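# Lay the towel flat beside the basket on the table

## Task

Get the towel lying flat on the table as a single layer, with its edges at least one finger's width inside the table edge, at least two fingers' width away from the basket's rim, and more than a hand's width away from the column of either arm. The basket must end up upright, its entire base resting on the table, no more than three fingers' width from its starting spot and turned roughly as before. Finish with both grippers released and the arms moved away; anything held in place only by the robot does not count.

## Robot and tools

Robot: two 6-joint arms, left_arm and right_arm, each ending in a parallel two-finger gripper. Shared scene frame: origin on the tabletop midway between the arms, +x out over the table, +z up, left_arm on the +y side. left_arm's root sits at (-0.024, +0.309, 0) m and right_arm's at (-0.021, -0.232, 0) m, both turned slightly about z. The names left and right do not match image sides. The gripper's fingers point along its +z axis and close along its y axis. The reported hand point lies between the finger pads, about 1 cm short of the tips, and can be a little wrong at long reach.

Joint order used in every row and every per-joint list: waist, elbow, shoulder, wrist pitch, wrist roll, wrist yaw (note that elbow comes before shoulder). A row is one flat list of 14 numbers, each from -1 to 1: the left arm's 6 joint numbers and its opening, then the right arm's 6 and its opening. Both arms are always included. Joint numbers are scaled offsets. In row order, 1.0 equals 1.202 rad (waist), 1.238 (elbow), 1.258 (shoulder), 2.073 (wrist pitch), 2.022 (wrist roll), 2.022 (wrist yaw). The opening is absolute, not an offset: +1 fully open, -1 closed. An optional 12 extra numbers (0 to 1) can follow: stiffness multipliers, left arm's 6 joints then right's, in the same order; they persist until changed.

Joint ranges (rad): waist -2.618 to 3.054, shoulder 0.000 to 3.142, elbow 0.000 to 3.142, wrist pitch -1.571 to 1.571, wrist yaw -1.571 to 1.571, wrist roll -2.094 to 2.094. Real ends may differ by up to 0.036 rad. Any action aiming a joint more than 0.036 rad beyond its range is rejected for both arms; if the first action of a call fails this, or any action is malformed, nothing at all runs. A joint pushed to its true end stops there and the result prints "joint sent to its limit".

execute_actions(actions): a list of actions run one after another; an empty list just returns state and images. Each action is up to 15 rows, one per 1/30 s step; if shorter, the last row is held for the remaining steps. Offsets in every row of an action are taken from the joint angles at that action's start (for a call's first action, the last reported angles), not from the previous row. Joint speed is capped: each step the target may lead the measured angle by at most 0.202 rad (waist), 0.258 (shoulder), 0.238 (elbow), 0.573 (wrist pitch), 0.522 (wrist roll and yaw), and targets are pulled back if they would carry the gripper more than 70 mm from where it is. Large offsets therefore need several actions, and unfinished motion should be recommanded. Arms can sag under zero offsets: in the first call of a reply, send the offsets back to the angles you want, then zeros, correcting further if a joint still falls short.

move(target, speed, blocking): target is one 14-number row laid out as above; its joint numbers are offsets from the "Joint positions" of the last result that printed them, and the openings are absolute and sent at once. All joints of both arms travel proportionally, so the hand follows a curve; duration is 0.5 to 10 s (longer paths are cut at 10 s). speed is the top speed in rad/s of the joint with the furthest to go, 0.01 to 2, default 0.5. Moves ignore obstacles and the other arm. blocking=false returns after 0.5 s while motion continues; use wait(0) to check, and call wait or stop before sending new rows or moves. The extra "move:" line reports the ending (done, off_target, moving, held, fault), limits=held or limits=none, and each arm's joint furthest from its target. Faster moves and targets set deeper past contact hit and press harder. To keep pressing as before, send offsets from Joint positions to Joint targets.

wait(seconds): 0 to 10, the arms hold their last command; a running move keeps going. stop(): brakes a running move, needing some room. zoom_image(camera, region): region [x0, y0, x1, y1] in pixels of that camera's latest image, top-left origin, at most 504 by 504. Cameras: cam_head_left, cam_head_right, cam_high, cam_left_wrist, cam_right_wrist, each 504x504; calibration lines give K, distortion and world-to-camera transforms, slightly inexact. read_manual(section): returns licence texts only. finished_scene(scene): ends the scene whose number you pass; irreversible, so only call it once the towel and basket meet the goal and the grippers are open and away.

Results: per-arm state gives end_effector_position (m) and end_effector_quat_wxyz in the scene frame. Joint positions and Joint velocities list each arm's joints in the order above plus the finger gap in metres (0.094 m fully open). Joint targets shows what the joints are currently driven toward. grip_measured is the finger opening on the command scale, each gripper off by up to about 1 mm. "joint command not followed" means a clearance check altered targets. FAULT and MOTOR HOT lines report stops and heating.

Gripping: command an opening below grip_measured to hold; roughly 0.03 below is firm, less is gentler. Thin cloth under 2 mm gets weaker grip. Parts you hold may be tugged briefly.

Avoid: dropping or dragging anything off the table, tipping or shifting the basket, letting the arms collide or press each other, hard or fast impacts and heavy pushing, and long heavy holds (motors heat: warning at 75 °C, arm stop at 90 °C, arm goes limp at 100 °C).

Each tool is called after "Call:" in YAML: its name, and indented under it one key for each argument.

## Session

Call:
execute_actions:
  actions: []

Scene clock: 0.00 s.
left_arm: end_effector_position=(+0.3621, +0.2263, +0.2667) grip_measured=+1.000 end_effector_quat_wxyz=(+0.489, -0.310, +0.814, +0.040) | right_arm: end_effector_position=(+0.3751, +0.0213, +0.3006) grip_measured=+1.000 end_effector_quat_wxyz=(+0.630, -0.625, +0.430, -0.164)
Joint names: [waist, elbow, shoulder, wrist pitch, wrist roll, wrist yaw]
Joint positions: left_arm=[-0.48   1.343  1.464 -0.712 -0.949 -0.796  0.094] | right_arm=[ 0.651  1.011  1.413  0.246 -1.259 -0.232  0.094]
Joint velocities: left_arm=[ 0.002  0.007 -0.002  0.037 -0.051  0.022  0.   ] | right_arm=[-0.007 -0.007  0.002 -0.022 -0.051 -0.022  0.   ]
Motor temperatures (°C, as the motors report them): left_arm=[25 25 27 31 22 24] | right_arm=[21 26 25 28 25 23]
Joint targets: left_arm=[-0.480 1.354 1.453 -0.715 -0.948 -0.807] | right_arm=[0.651 1.025 1.401 0.253 -1.251 -0.234]
Joint stiffness scale: left_arm=[1. 1. 1. 1. 1. 1.] | right_arm=[1. 1. 1. 1. 1. 1.]
camera_calibration (this result's frames):
cam_left_wrist: T_world_to_cam=[[0.642956, -0.660528, 0.387699, -0.188375], [-0.580897, -0.750463, -0.315219, 0.486029], [0.499165, -0.022541, -0.866214, 0.169246], [0, 0, 0, 1]] pos_world=[0.318968, 0.244135, 0.372842]
cam_right_wrist: T_world_to_cam=[[0.427386, -0.284085, 0.858276, -0.414263], [-0.0546209, -0.955727, -0.289142, 0.145915], [0.902418, 0.0766955, -0.423981, -0.0831475], [0, 0, 0, 1]] pos_world=[0.260054, 0.028146, 0.362489]

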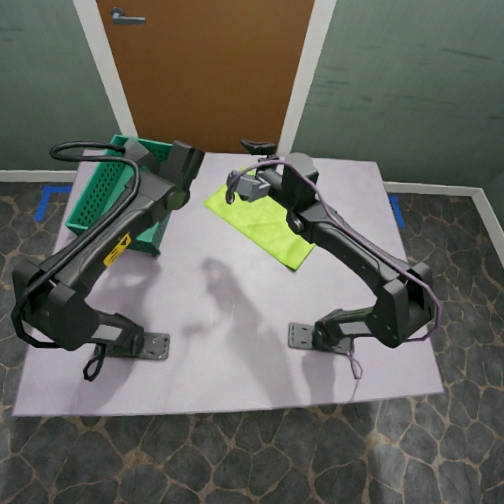

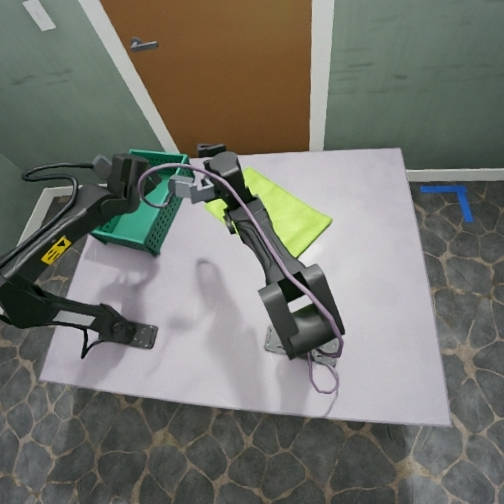

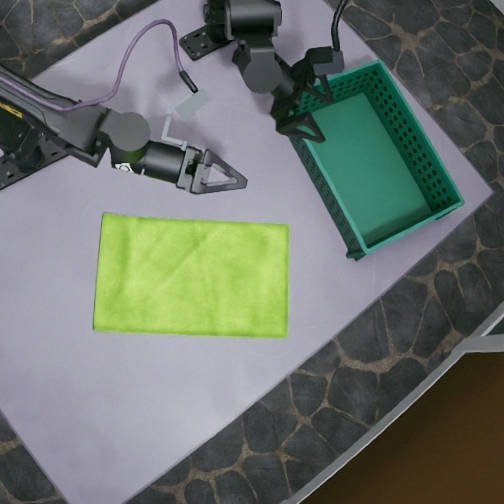

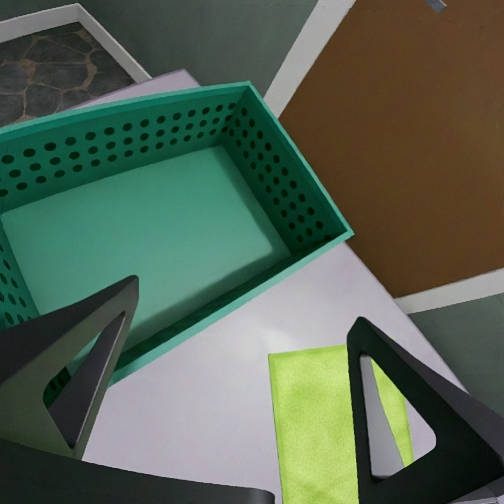

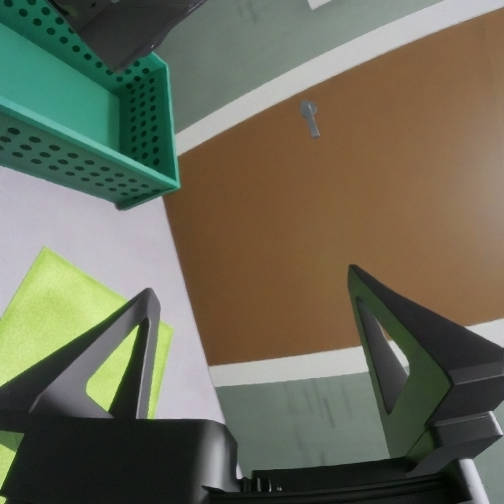

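Call:
zoom_image:
  camera: "cam_high"
  region: [80, 195, 310, 355]

Call:
zoom_image:
  camera: "cam_high"
  region: [80, 200, 210, 345]

Call:
zoom_image:
  camera: "cam_high"
  region: [180, 205, 310, 350]

Region (80, 195, 310, 355) of cam_high's 504x504 image, scaled by 2.191, with more detail than that image has; it fills the top 351 rows of this view, and the rest is white.

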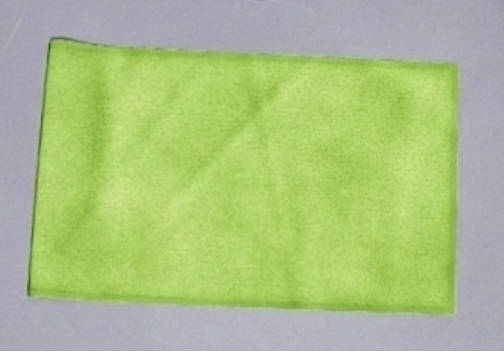

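Region (80, 200, 210, 345) of cam_high's 504x504 image, scaled by 3.476, with more detail than that image has; it fills the left 452 columns of this view, and the rest is white.

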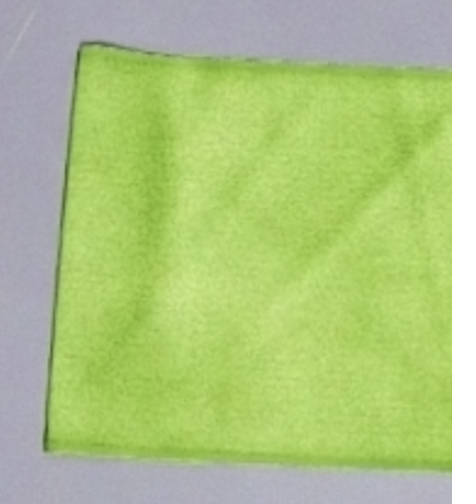

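Region (180, 205, 310, 350) of cam_high's 504x504 image, scaled by 3.476, with more detail than that image has; it fills the left 452 columns of this view, and the rest is white.

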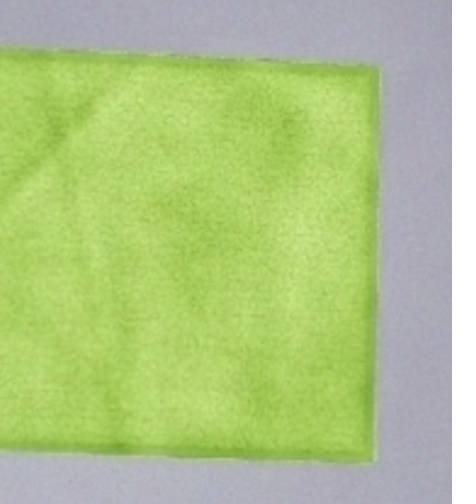

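Call:
move:
  target: [0.116, 0.733, 0.7305, -0.229, 0.573, 0.398, -0.2, -0.1165, 0.154, 0.231, -0.628, 1.0, 0.12, -0.25]
  speed: 0.9

Scene clock: 114.27 s.
left_arm: end_effector_position=(+0.4516, +0.1016, +0.0701) grip_measured=-0.197 end_effector_quat_wxyz=(+0.108, +0.300, +0.948, -0.011) | right_arm: end_effector_position=(+0.2552, -0.1286, +0.0593) grip_measured=-0.248 end_effector_quat_wxyz=(-0.002, +0.200, +0.980, +0.001)
Joint names: [waist, elbow, shoulder, wrist pitch, wrist roll, wrist yaw]
Joint positions: left_arm=[-0.351  2.211  2.393 -1.171  0.199 -0.001  0.038] | right_arm=[ 0.523  1.169  1.701 -1.041  0.754 -0.004  0.035]
Joint velocities: left_arm=[-0.002 -0.002  0.022 -0.081  0.022 -0.022  0.001] | right_arm=[ 0.002  0.012 -0.017 -0.037 -0.022  0.007 -0.   ]
Motor temperatures (°C, as the motors report them): left_arm=[25 27 28 33 22 24] | right_arm=[21 28 26 36 25 23]
Joint targets: left_arm=[-0.341 2.250 2.382 -1.187 0.209 0.009] | right_arm=[0.511 1.202 1.704 -1.056 0.763 0.011]
Joint stiffness scale: left_arm=[1. 1. 1. 1. 1. 1.] | right_arm=[1. 1. 1. 1. 1. 1.]
move: off_target (left_arm, right_arm); limits=none; left_arm: farthest joint: the elbow, 0.040 radians from its target (0.908 radians at the start); right_arm: farthest joint: the elbow, 0.032 radians from its target (0.191 radians at the start)
camera_calibration (this result's frames):
cam_left_wrist: T_world_to_cam=[[-0.368704, -0.928393, -0.0463028, 0.262503], [-0.869352, 0.326766, 0.370744, 0.355165], [-0.329066, 0.176948, -0.92758, 0.309566], [0, 0, 0, 1]] pos_world=[0.507417, 0.0728725, 0.167626]
cam_right_wrist: T_world_to_cam=[[-0.541254, -0.840839, -0.00581734, 0.0283736], [-0.6625, 0.422175, 0.618759, 0.20482], [-0.51782, 0.33876, -0.78556, 0.351868], [0, 0, 0, 1]] pos_world=[0.333255, -0.181811, 0.149844]

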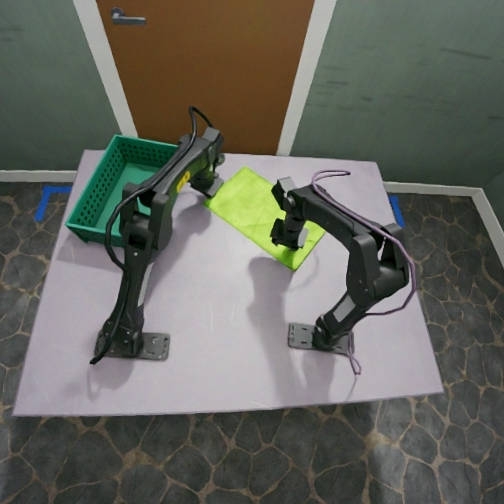

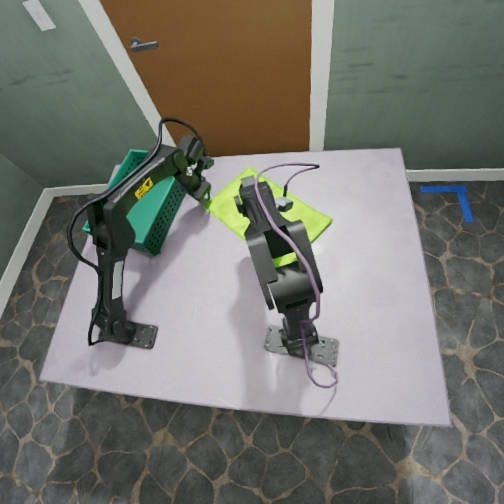

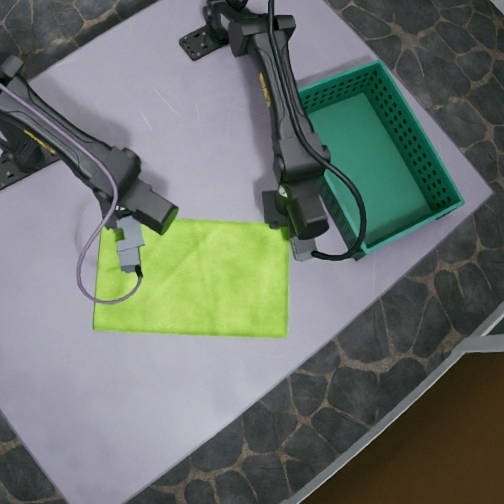

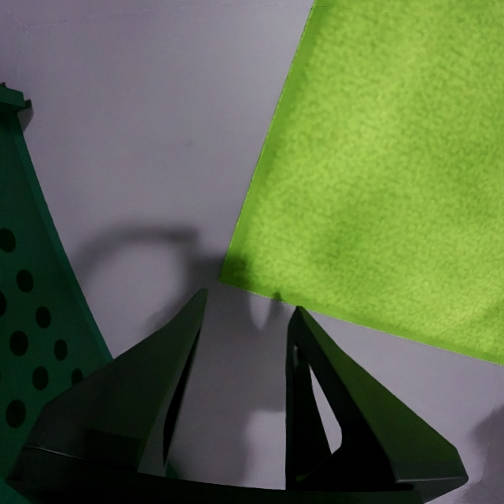

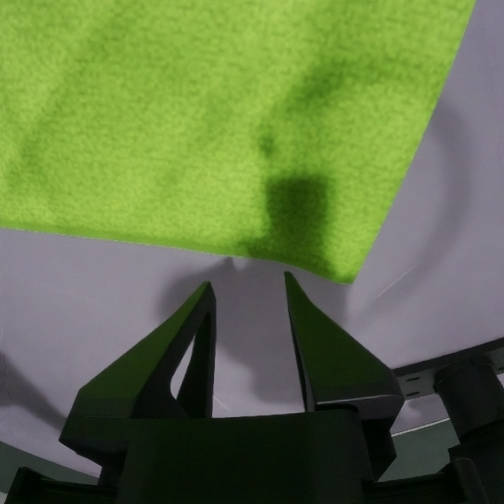

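Call:
execute_actions:
  actions: []

Scene clock: 142.40 s.
left_arm: end_effector_position=(+0.4516, +0.1016, +0.0701) grip_measured=-0.197 end_effector_quat_wxyz=(+0.108, +0.300, +0.948, -0.011) | right_arm: end_effector_position=(+0.2551, -0.1286, +0.0593) grip_measured=-0.248 end_effector_quat_wxyz=(-0.002, +0.200, +0.980, +0.001)
Joint names: [waist, elbow, shoulder, wrist pitch, wrist roll, wrist yaw]
Joint positions: left_arm=[-0.351  2.211  2.393 -1.171  0.199 -0.001  0.038] | right_arm=[ 0.523  1.169  1.701 -1.042  0.754 -0.004  0.035]
Joint velocities: left_arm=[-0.012 -0.012 -0.017 -0.022  0.081  0.022 -0.   ] | right_arm=[-0.027 -0.007 -0.007 -0.007 -0.007 -0.066 -0.   ]
Motor temperatures (°C, as the motors report them): left_arm=[25 28 31 32 22 24] | right_arm=[22 28 26 32 25 23]
Joint targets: left_arm=[-0.341 2.250 2.382 -1.187 0.209 0.008] | right_arm=[0.511 1.202 1.704 -1.056 0.763 0.011]
Joint stiffness scale: left_arm=[1. 1. 1. 1. 1. 1.] | right_arm=[1. 1. 1. 1. 1. 1.]
camera_calibration (this result's frames):
cam_left_wrist: T_world_to_cam=[[-0.368704, -0.928393, -0.0463028, 0.262503], [-0.869352, 0.326766, 0.370744, 0.355165], [-0.329066, 0.176948, -0.92758, 0.309566], [0, 0, 0, 1]] pos_world=[0.507417, 0.0728725, 0.167626]
cam_right_wrist: T_world_to_cam=[[-0.541577, -0.840633, -0.00551118, 0.0283886], [-0.662116, 0.42251, 0.61894, 0.204709], [-0.517973, 0.338853, -0.785419, 0.351876], [0, 0, 0, 1]] pos_world=[0.333178, -0.181861, 0.149824]

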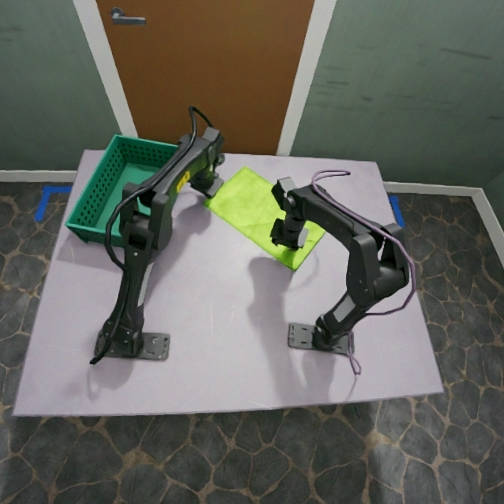

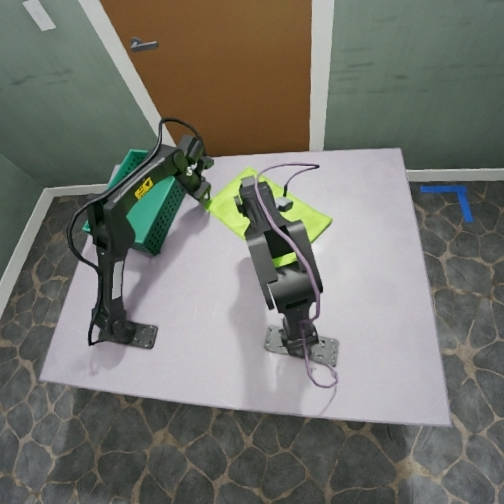

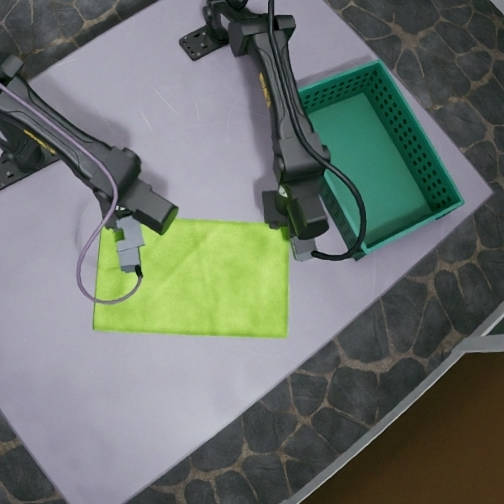

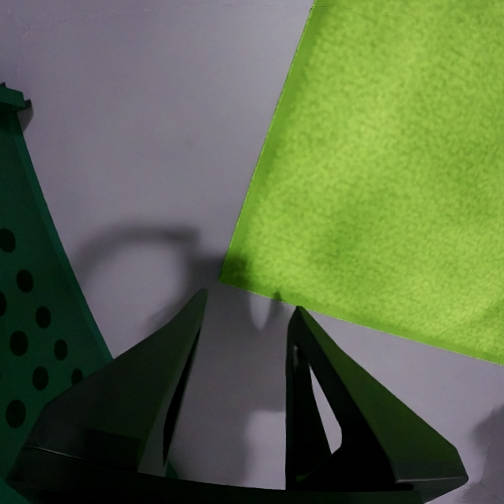

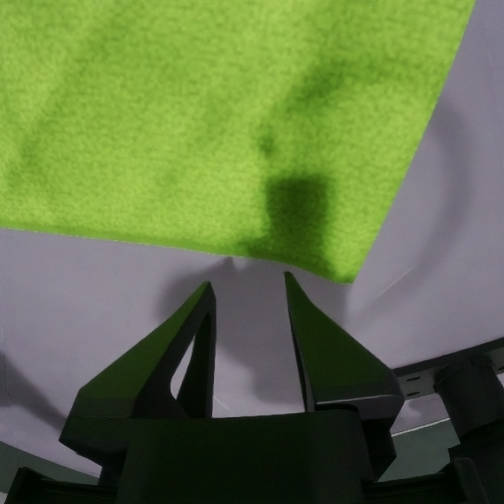

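Call:
move:
  target: [0.008,-0.736,-0.948,-0.008,0.005,0.005,-0.2, -0.214,0.238,0.184,-0.020,0.032,0.007,-0.15]
  speed: 0.7

Scene clock: 195.27 s.
left_arm: end_effector_position=(+0.2342, +0.1971, +0.2305) grip_measured=-0.197 end_effector_quat_wxyz=(+0.239, +0.293, +0.926, -0.026) | right_arm: end_effector_position=(+0.3339, -0.1930, +0.0523) grip_measured=-0.152 end_effector_quat_wxyz=(+0.000, +0.346, +0.938, +0.002)
Joint names: [waist, elbow, shoulder, wrist pitch, wrist roll, wrist yaw]
Joint positions: left_arm=[-0.351  1.315  1.215 -1.187  0.199 -0.     0.038] | right_arm=[ 0.276  1.431  1.932 -1.068  0.81  -0.003  0.04 ]
Joint velocities: left_arm=[ 0.007  0.002  0.017 -0.022 -0.007  0.037  0.001] | right_arm=[ 0.007 -0.007 -0.012 -0.022 -0.066  0.066  0.   ]
Motor temperatures (°C, as the motors report them): left_arm=[25 28 31 31 22 24] | right_arm=[22 28 26 30 25 23]
Joint targets: left_arm=[-0.342 1.300 1.201 -1.188 0.209 0.009] | right_arm=[0.266 1.464 1.933 -1.083 0.819 0.010]
Joint stiffness scale: left_arm=[1. 1. 1. 1. 1. 1.] | right_arm=[1. 1. 1. 1. 1. 1.]
move: off_target (right_arm); limits=none; left_arm: farthest joint: the elbow, 0.016 radians from its target (0.911 radians at the start); right_arm: farthest joint: the elbow, 0.033 radians from its target (0.294 radians at the start)
camera_calibration (this result's frames):
cam_left_wrist: T_world_to_cam=[[-0.35933, -0.932568, -0.0346316, 0.274291], [-0.928593, 0.353619, 0.11255, 0.143653], [-0.0927143, 0.0726014, -0.993042, 0.350222], [0, 0, 0, 1]] pos_world=[0.264427, 0.17957, 0.341116]
cam_right_wrist: T_world_to_cam=[[-0.767874, -0.640531, -0.00945561, 0.131294], [-0.5089, 0.600976, 0.616318, 0.271849], [-0.389088, 0.478067, -0.78744, 0.392884], [0, 0, 0, 1]] pos_world=[0.392027, -0.267101, 0.143069]

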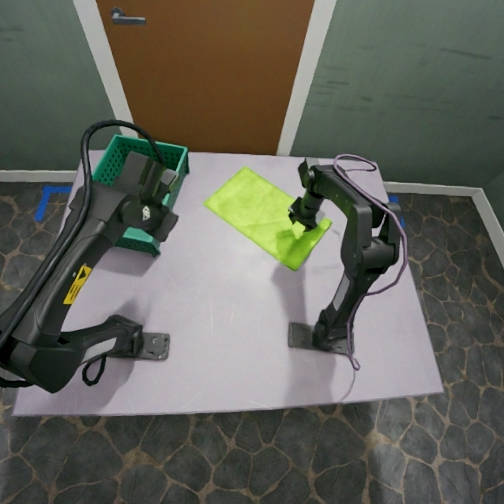

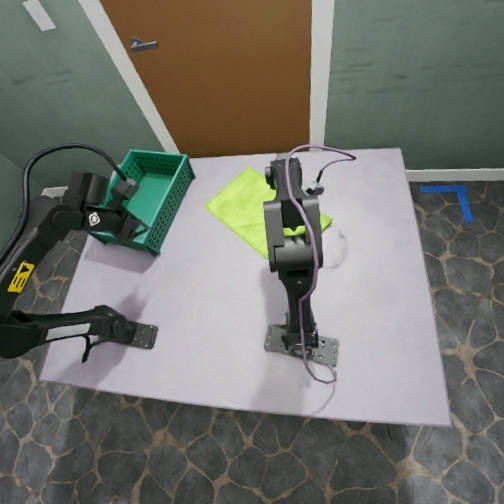

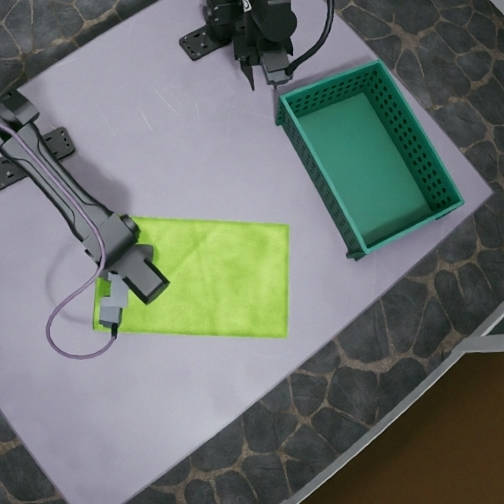

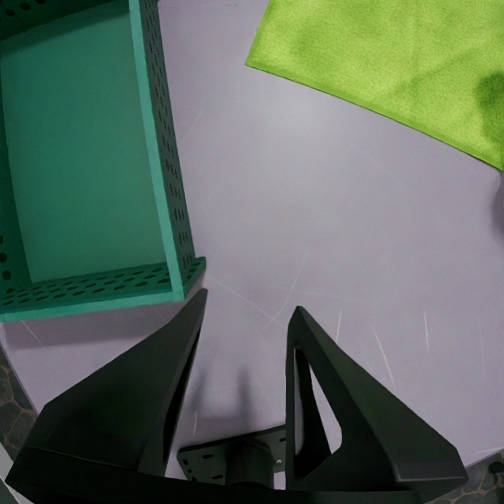

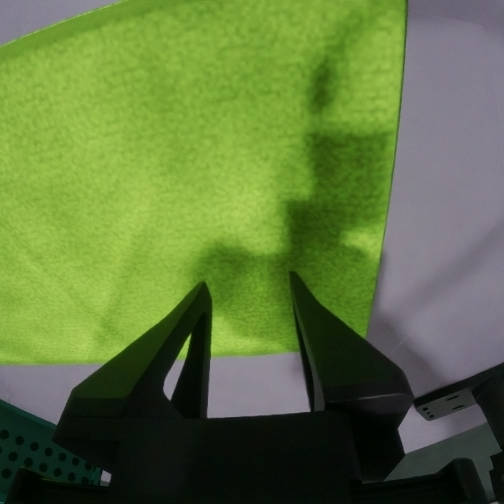

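Call:
move:
  target: [0.008,-0.012,-0.011,0,0.005,0.004,-0.2, -0.008,-0.092,0.045,0.083,0.004,0.006,-0.15]
  speed: 0.15

Scene clock: 201.03 s.
left_arm: end_effector_position=(+0.2342, +0.1971, +0.2305) grip_measured=-0.197 end_effector_quat_wxyz=(+0.239, +0.293, +0.926, -0.026) | right_arm: end_effector_position=(+0.3308, -0.1933, +0.0118) grip_measured=-0.152 end_effector_quat_wxyz=(-0.006, +0.346, +0.938, -0.001)
Joint names: [waist, elbow, shoulder, wrist pitch, wrist roll, wrist yaw]
Joint positions: left_arm=[-0.351  1.315  1.215 -1.187  0.199 -0.     0.038] | right_arm=[ 0.276  1.333  1.983 -0.933  0.811 -0.003  0.04 ]
Joint velocities: left_arm=[ 0.002 -0.007  0.012  0.007 -0.037 -0.051  0.   ] | right_arm=[ 0.002 -0.002  0.007 -0.081 -0.037  0.066 -0.001]
Motor temperatures (°C, as the motors report them): left_arm=[25 28 30 31 22 24] | right_arm=[22 28 27 30 25 23]
Joint targets: left_arm=[-0.342 1.301 1.201 -1.187 0.209 0.008] | right_arm=[0.266 1.317 1.988 -0.896 0.818 0.009]
Joint stiffness scale: left_arm=[1. 1. 1. 1. 1. 1.] | right_arm=[1. 1. 1. 1. 1. 1.]
move: off_target (right_arm); limits=none; left_arm: farthest joint: the elbow, 0.015 radians from its target (0.015 radians at the start); right_arm: farthest joint: the wrist pitch, 0.037 radians from its target (0.173 radians at the start)
camera_calibration (this result's frames):
cam_left_wrist: T_world_to_cam=[[-0.35933, -0.932568, -0.0346316, 0.274291], [-0.928593, 0.353619, 0.11255, 0.143653], [-0.0927143, 0.0726014, -0.993042, 0.350222], [0, 0, 0, 1]] pos_world=[0.264427, 0.17957, 0.341116]
cam_right_wrist: T_world_to_cam=[[-0.76817, -0.640244, 0.00163467, 0.12833], [-0.500447, 0.60203, 0.622184, 0.292743], [-0.399334, 0.477125, -0.782869, 0.363105], [0, 0, 0, 1]] pos_world=[0.390082, -0.267324, 0.101914]

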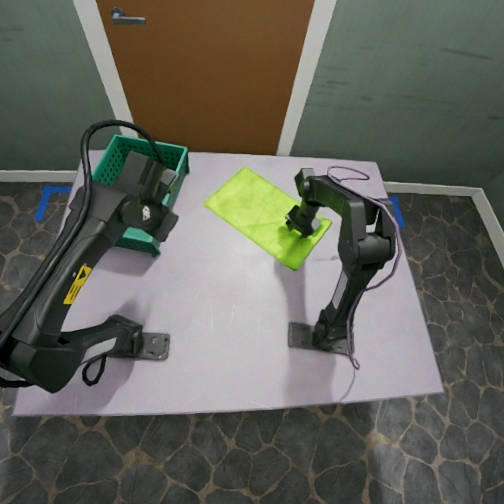

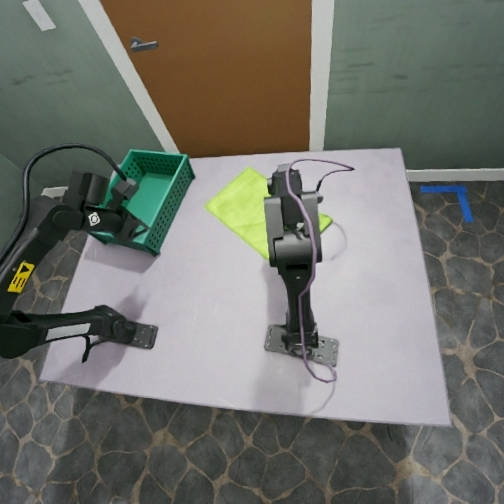

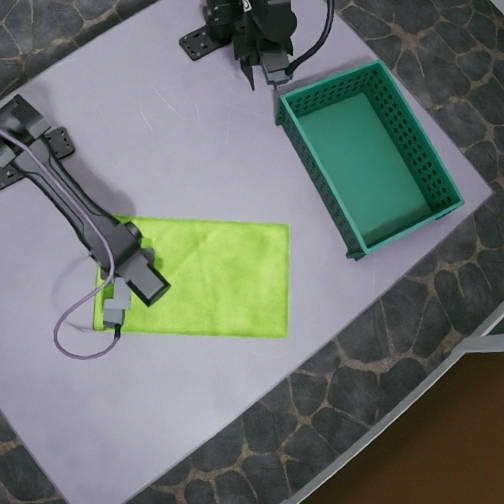

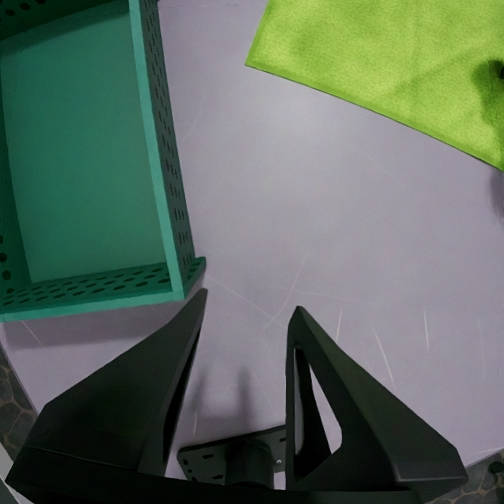

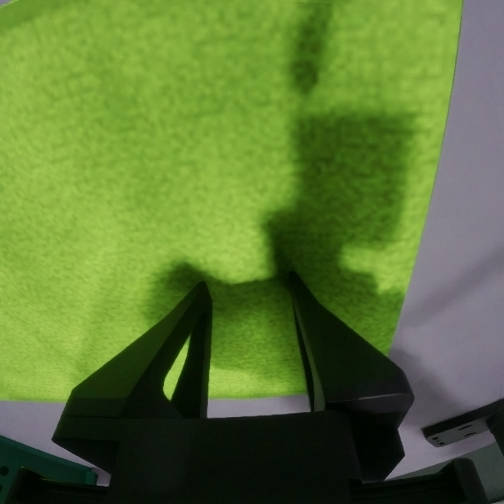

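Call:
execute_actions:
  actions:
    - [[0.008,-0.012,-0.011,0,0.005,0.004,-0.2,-0.008,-0.022,0.005,0.018,0.004,0.006,-0.15],[0.008,-0.012,-0.011,0,0.005,0.004,-0.2,-0.008,-0.022,0.005,0.018,0.004,0.006,-0.15],[0.008,-0.012,-0.011,0,0.005,0.004,-0.2,-0.008,-0.022,0.005,0.018,0.004,0.006,-0.15],[0.008,-0.012,-0.011,0,0.005,0.004,-0.2,-0.008,-0.022,0.005,0.018,0.004,0.006,-0.18],[0.008,-0.012,-0.011,0,0.005,0.004,-0.2,-0.008,-0.022,0.005,0.018,0.004,0.006,-0.21],[0.008,-0.012,-0.011,0,0.005,0.004,-0.2,-0.008,-0.022,0.005,0.018,0.004,0.006,-0.24],[0.008,-0.012,-0.011,0,0.005,0.004,-0.2,-0.008,-0.022,0.005,0.018,0.004,0.006,-0.27],[0.008,-0.012,-0.011,0,0.005,0.004,-0.2,-0.008,-0.022,0.005,0.018,0.004,0.006,-0.30],[0.008,-0.012,-0.011,0,0.005,0.004,-0.2,-0.008,-0.022,0.005,0.018,0.004,0.006,-0.33],[0.008,-0.012,-0.011,0,0.005,0.004,-0.2,-0.008,-0.022,0.005,0.018,0.004,0.006,-0.36],[0.008,-0.012,-0.011,0,0.005,0.004,-0.2,-0.008,-0.022,0.005,0.018,0.004,0.006,-0.39],[0.008,-0.012,-0.011,0,0.005,0.004,-0.2,-0.008,-0.022,0.005,0.018,0.004,0.006,-0.42],[0.008,-0.012,-0.011,0,0.005,0.004,-0.2,-0.008,-0.022,0.005,0.018,0.004,0.006,-0.45],[0.008,-0.012,-0.011,0,0.005,0.004,-0.2,-0.008,-0.022,0.005,0.018,0.004,0.006,-0.48],[0.008,-0.012,-0.011,0,0.005,0.004,-0.2,-0.008,-0.022,0.005,0.018,0.004,0.006,-0.51]]
    - [[0.008,-0.012,-0.011,0,0.005,0.004,-0.2,-0.008,-0.02,0.004,0.015,0.004,0.006,-0.545],[0.008,-0.012,-0.011,0,0.005,0.004,-0.2,-0.008,-0.02,0.004,0.015,0.004,0.006,-0.58],[0.008,-0.012,-0.011,0,0.005,0.004,-0.2,-0.008,-0.02,0.004,0.015,0.004,0.006,-0.615],[0.008,-0.012,-0.011,0,0.005,0.004,-0.2,-0.008,-0.02,0.004,0.015,0.004,0.006,-0.65],[0.008,-0.012,-0.011,0,0.005,0.004,-0.2,-0.008,-0.02,0.004,0.015,0.004,0.006,-0.685],[0.008,-0.012,-0.011,0,0.005,0.004,-0.2,-0.008,-0.02,0.004,0.015,0.004,0.006,-0.72],[0.008,-0.012,-0.011,0,0.005,0.004,-0.2,-0.008,-0.02,0.004,0.015,0.004,0.006,-0.755],[0.008,-0.012,-0.011,0,0.005,0.004,-0.2,-0.008,-0.02,0.004,0.015,0.004,0.006,-0.79],[0.008,-0.012,-0.011,0,0.005,0.004,-0.2,-0.008,-0.02,0.004,0.015,0.004,0.006,-0.825],[0.008,-0.012,-0.011,0,0.005,0.004,-0.2,-0.008,-0.02,0.004,0.015,0.004,0.006,-0.86],[0.008,-0.012,-0.011,0,0.005,0.004,-0.2,-0.008,-0.02,0.004,0.015,0.004,0.006,-0.895],[0.008,-0.012,-0.011,0,0.005,0.004,-0.2,-0.008,-0.02,0.004,0.015,0.004,0.006,-0.93],[0.008,-0.012,-0.011,0,0.005,0.004,-0.2,-0.008,-0.02,0.004,0.015,0.004,0.006,-0.965],[0.008,-0.012,-0.011,0,0.005,0.004,-0.2,-0.008,-0.02,0.004,0.015,0.004,0.006,-1]]

Scene clock: 227.27 s.
left_arm: end_effector_position=(+0.2342, +0.1971, +0.2305) grip_measured=-0.197 end_effector_quat_wxyz=(+0.239, +0.293, +0.925, -0.026) | right_arm: end_effector_position=(+0.3366, -0.1920, +0.0118) grip_measured=-0.982 end_effector_quat_wxyz=(+0.004, +0.346, +0.938, +0.006)
Joint names: [waist, elbow, shoulder, wrist pitch, wrist roll, wrist yaw]
Joint positions: left_arm=[-0.351  1.315  1.215 -1.187  0.2   -0.     0.038] | right_arm=[ 0.276  1.333  1.983 -0.909  0.811 -0.007  0.001]
Joint velocities: left_arm=[ 0.007  0.022 -0.007  0.022 -0.007 -0.051 -0.001] | right_arm=[-0.022  0.002 -0.012 -0.051 -0.037 -0.007 -0.005]
Motor temperatures (°C, as the motors report them): left_arm=[25 27 28 32 22 24] | right_arm=[22 27 27 30 25 23]
Joint targets: left_arm=[-0.342 1.301 1.201 -1.187 0.209 0.008] | right_arm=[0.266 1.309 1.988 -0.887 0.819 0.004]
Joint stiffness scale: left_arm=[1. 1. 1. 1. 1. 1.] | right_arm=[1. 1. 1. 1. 1. 1.]
camera_calibration (this result's frames):
cam_left_wrist: T_world_to_cam=[[-0.359643, -0.932441, -0.034809, 0.27438], [-0.928482, 0.353915, 0.112542, 0.143571], [-0.0926189, 0.0727943, -0.993037, 0.35016], [0, 0, 0, 1]] pos_world=[0.264413, 0.179542, 0.341115]
cam_right_wrist: T_world_to_cam=[[-0.767947, -0.640187, -0.0204497, 0.133867], [-0.514979, 0.598137, 0.614026, 0.299138], [-0.38086, 0.482071, -0.78902, 0.359637], [0, 0, 0, 1]] pos_world=[0.393824, -0.266596, 0.10282]

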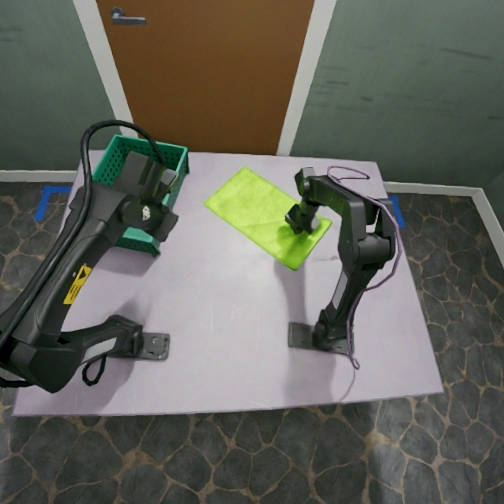

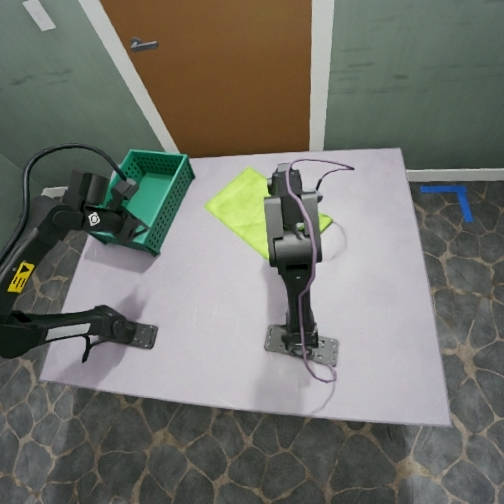

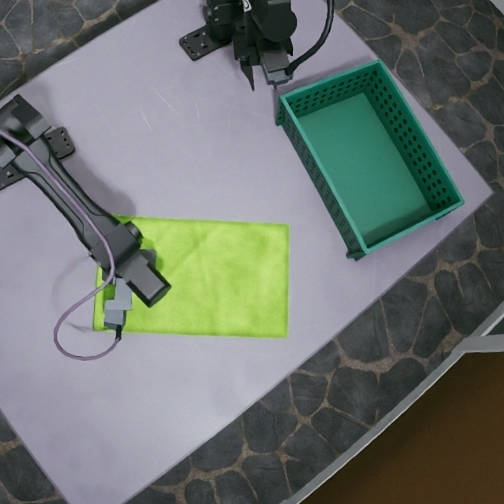

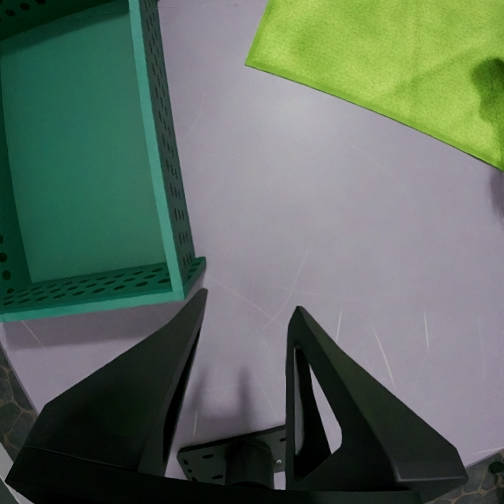

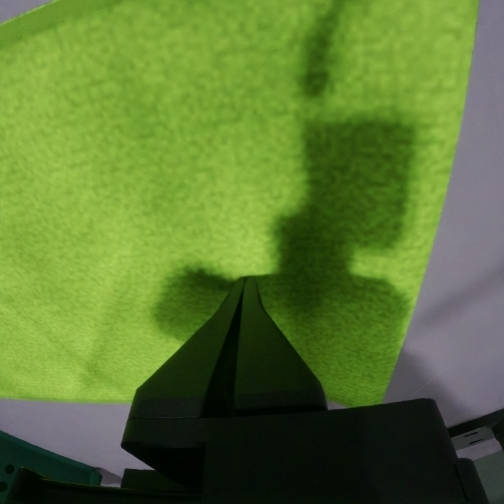

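Call:
execute_actions:
  actions:
    - [[0.008,-0.012,-0.011,0,0.005,0.004,-0.2,-0.008,0.0,0.0,0.0,0.004,0.006,-0.8],[0.008,-0.012,-0.011,0,0.005,0.004,-0.2,-0.008,0.0,0.0,0.0,0.004,0.006,-0.6],[0.008,-0.012,-0.011,0,0.005,0.004,-0.2,-0.008,0.0,0.0,0.0,0.004,0.006,-0.4],[0.008,-0.012,-0.011,0,0.005,0.004,-0.2,-0.008,0.0,0.0,0.0,0.004,0.006,-0.2],[0.008,-0.012,-0.011,0,0.005,0.004,-0.2,-0.008,0.0,0.0,0.0,0.004,0.006,-0.2],[0.008,-0.012,-0.011,0,0.005,0.004,-0.2,-0.008,0.0,0.0,0.0,0.004,0.006,-0.2],[0.008,-0.012,-0.011,0,0.005,0.004,-0.2,-0.008,0.0,0.0,0.0,0.004,0.006,-0.2],[0.008,-0.012,-0.011,0,0.005,0.004,-0.2,-0.008,0.0,0.0,0.0,0.004,0.006,-0.2],[0.008,-0.012,-0.011,0,0.005,0.004,-0.2,-0.008,-0.01,0.005,0.0,0.004,0.006,-0.2],[0.008,-0.012,-0.011,0,0.005,0.004,-0.2,-0.008,-0.02,0.01,0.0,0.004,0.006,-0.2],[0.008,-0.012,-0.011,0,0.005,0.004,-0.2,-0.008,-0.03,0.015,0.0,0.004,0.006,-0.2],[0.008,-0.012,-0.011,0,0.005,0.004,-0.2,-0.008,-0.04,0.02,0.0,0.004,0.006,-0.2],[0.008,-0.012,-0.011,0,0.005,0.004,-0.2,-0.008,-0.045,0.025,0.0,0.004,0.006,-0.2],[0.008,-0.012,-0.011,0,0.005,0.004,-0.2,-0.008,-0.05,0.03,0.0,0.004,0.006,-0.2]]

Scene clock: 245.67 s.
left_arm: end_effector_position=(+0.2342, +0.1971, +0.2305) grip_measured=-0.197 end_effector_quat_wxyz=(+0.239, +0.293, +0.925, -0.026) | right_arm: end_effector_position=(+0.3361, -0.1917, +0.0099) grip_measured=-0.203 end_effector_quat_wxyz=(+0.004, +0.346, +0.938, +0.007)
Joint names: [waist, elbow, shoulder, wrist pitch, wrist roll, wrist yaw]
Joint positions: left_arm=[-0.351  1.315  1.215 -1.187  0.2   -0.     0.038] | right_arm=[ 0.276  1.325  1.983 -0.899  0.811 -0.01   0.037]
Joint velocities: left_arm=[-0.002 -0.007 -0.007 -0.007  0.007 -0.022 -0.001] | right_arm=[-0.002 -0.012 -0.007 -0.037  0.081 -0.037  0.   ]
Motor temperatures (°C, as the motors report them): left_arm=[25 27 28 32 22 24] | right_arm=[22 27 27 29 25 23]
Joint targets: left_arm=[-0.342 1.301 1.201 -1.187 0.209 0.008] | right_arm=[0.266 1.271 2.020 -0.909 0.819 0.005]
Joint stiffness scale: left_arm=[1. 1. 1. 1. 1. 1.] | right_arm=[1. 1. 1. 1. 1. 1.]
camera_calibration (this result's frames):
cam_left_wrist: T_world_to_cam=[[-0.359643, -0.932441, -0.034809, 0.27438], [-0.928482, 0.353915, 0.112542, 0.143571], [-0.0926189, 0.0727943, -0.993037, 0.35016], [0, 0, 0, 1]] pos_world=[0.264413, 0.179542, 0.341115]
cam_right_wrist: T_world_to_cam=[[-0.768152, -0.639866, -0.0226743, 0.133772], [-0.51532, 0.596843, 0.614999, 0.299626], [-0.379984, 0.484097, -0.788202, 0.357883], [0, 0, 0, 1]] pos_world=[0.39315, -0.266484, 0.100848]

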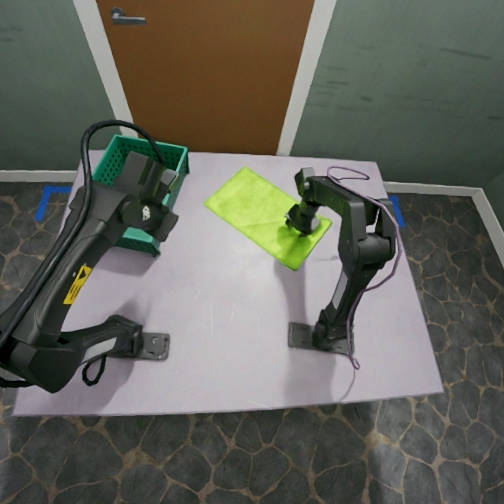

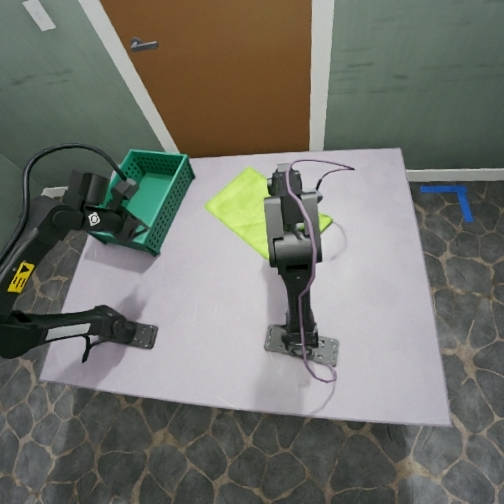

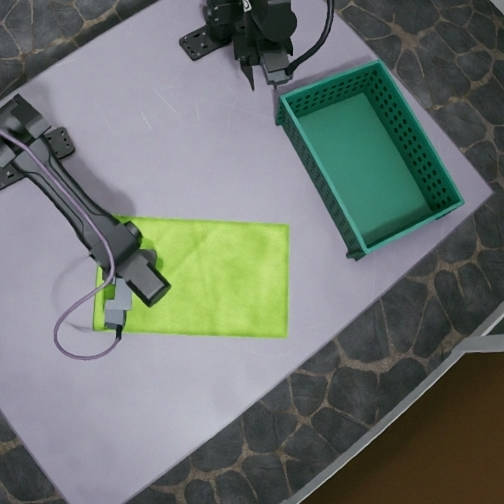

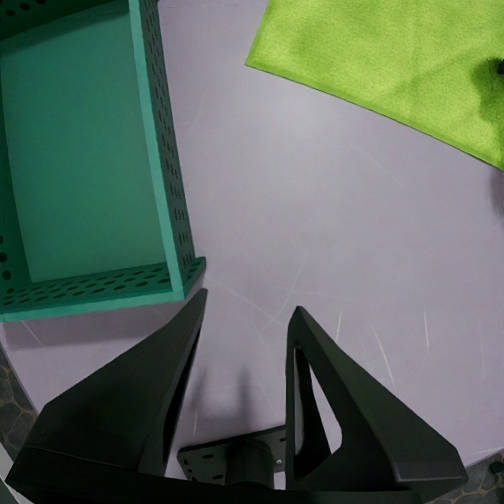

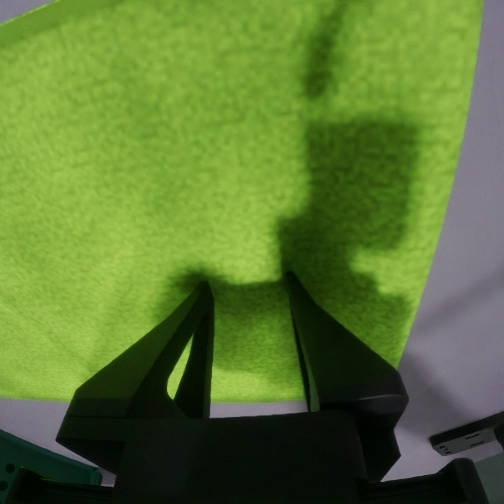

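Now pressing; close gradually.

Call:
execute_actions:
  actions:
    - [[0.008,-0.012,-0.011,0,0.005,0.004,-0.2,-0.008,-0.044,0.03,-0.005,0.004,0.007,-0.23],[0.008,-0.012,-0.011,0,0.005,0.004,-0.2,-0.008,-0.044,0.03,-0.005,0.004,0.007,-0.26],[0.008,-0.012,-0.011,0,0.005,0.004,-0.2,-0.008,-0.044,0.03,-0.005,0.004,0.007,-0.29],[0.008,-0.012,-0.011,0,0.005,0.004,-0.2,-0.008,-0.044,0.03,-0.005,0.004,0.007,-0.32],[0.008,-0.012,-0.011,0,0.005,0.004,-0.2,-0.008,-0.044,0.03,-0.005,0.004,0.007,-0.35],[0.008,-0.012,-0.011,0,0.005,0.004,-0.2,-0.008,-0.044,0.03,-0.005,0.004,0.007,-0.38],[0.008,-0.012,-0.011,0,0.005,0.004,-0.2,-0.008,-0.044,0.03,-0.005,0.004,0.007,-0.41],[0.008,-0.012,-0.011,0,0.005,0.004,-0.2,-0.008,-0.044,0.03,-0.005,0.004,0.007,-0.44],[0.008,-0.012,-0.011,0,0.005,0.004,-0.2,-0.008,-0.044,0.03,-0.005,0.004,0.007,-0.47],[0.008,-0.012,-0.011,0,0.005,0.004,-0.2,-0.008,-0.044,0.03,-0.005,0.004,0.007,-0.50],[0.008,-0.012,-0.011,0,0.005,0.004,-0.2,-0.008,-0.044,0.03,-0.005,0.004,0.007,-0.53],[0.008,-0.012,-0.011,0,0.005,0.004,-0.2,-0.008,-0.044,0.03,-0.005,0.004,0.007,-0.56],[0.008,-0.012,-0.011,0,0.005,0.004,-0.2,-0.008,-0.044,0.03,-0.005,0.004,0.007,-0.59],[0.008,-0.012,-0.011,0,0.005,0.004,-0.2,-0.008,-0.044,0.03,-0.005,0.004,0.007,-0.62],[0.008,-0.012,-0.011,0,0.005,0.004,-0.2,-0.008,-0.044,0.03,-0.005,0.004,0.007,-0.65]]

Scene clock: 258.70 s.
left_arm: end_effector_position=(+0.2342, +0.1971, +0.2305) grip_measured=-0.197 end_effector_quat_wxyz=(+0.239, +0.293, +0.925, -0.025) | right_arm: end_effector_position=(+0.3329, -0.1953, +0.0099) grip_measured=-0.633 end_effector_quat_wxyz=(+0.002, +0.346, +0.938, -0.004)
Joint names: [waist, elbow, shoulder, wrist pitch, wrist roll, wrist yaw]
Joint positions: left_arm=[-0.351  1.315  1.215 -1.187  0.2   -0.     0.038] | right_arm=[ 0.276  1.325  1.983 -0.914  0.811  0.009  0.017]
Joint velocities: left_arm=[ 0.027 -0.012  0.002  0.022  0.037 -0.022 -0.001] | right_arm=[ 0.007 -0.012 -0.007 -0.037  0.007  0.11  -0.027]
Motor temperatures (°C, as the motors report them): left_arm=[25 27 28 32 22 24] | right_arm=[22 27 27 29 25 23]
Joint targets: left_arm=[-0.342 1.301 1.201 -1.187 0.210 0.008] | right_arm=[0.266 1.271 2.020 -0.910 0.819 0.005]
Joint stiffness scale: left_arm=[1. 1. 1. 1. 1. 1.] | right_arm=[1. 1. 1. 1. 1. 1.]
camera_calibration (this result's frames):
cam_left_wrist: T_world_to_cam=[[-0.359955, -0.932313, -0.0349864, 0.274469], [-0.928371, 0.35421, 0.112533, 0.143488], [-0.0925234, 0.0729871, -0.993032, 0.350099], [0, 0, 0, 1]] pos_world=[0.264399, 0.179513, 0.341115]
cam_right_wrist: T_world_to_cam=[[-0.768376, -0.639998, -0.00075845, 0.128872], [-0.507815, 0.608956, 0.609341, 0.300095], [-0.389515, 0.468588, -0.792908, 0.358607], [0, 0, 0, 1]] pos_world=[0.391098, -0.268306, 0.101581]

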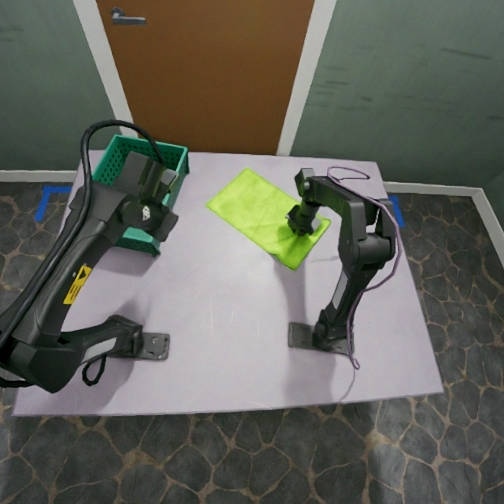

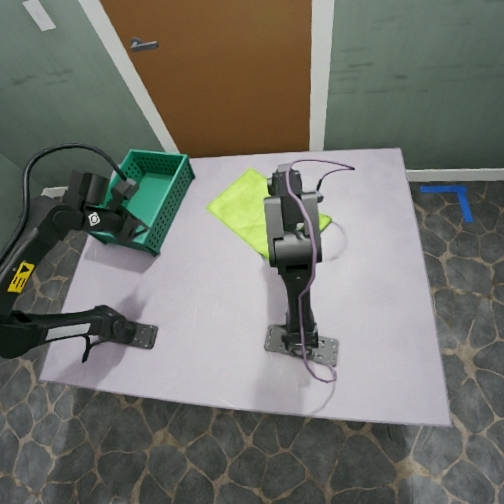

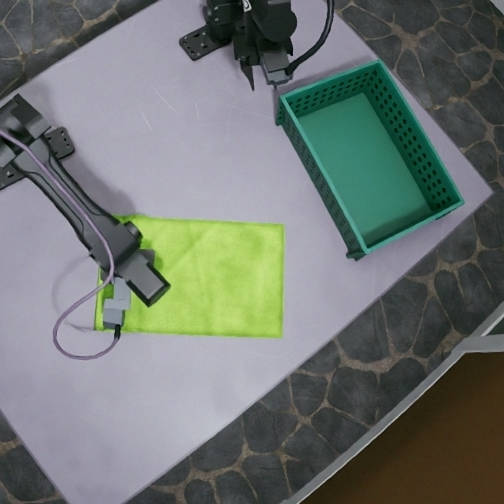

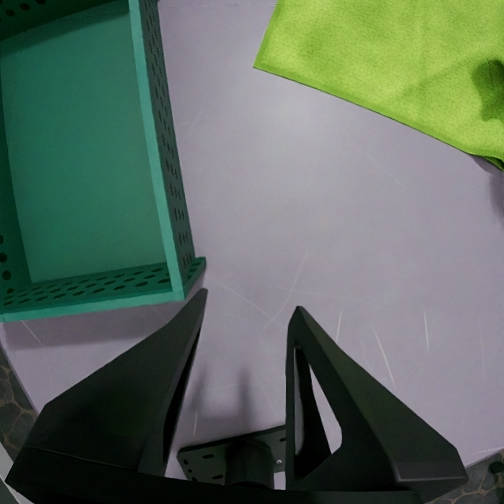

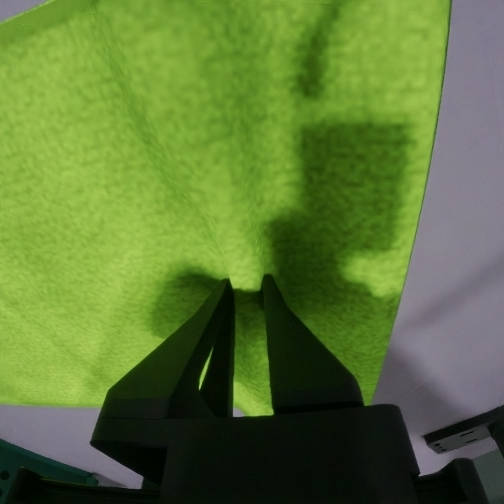

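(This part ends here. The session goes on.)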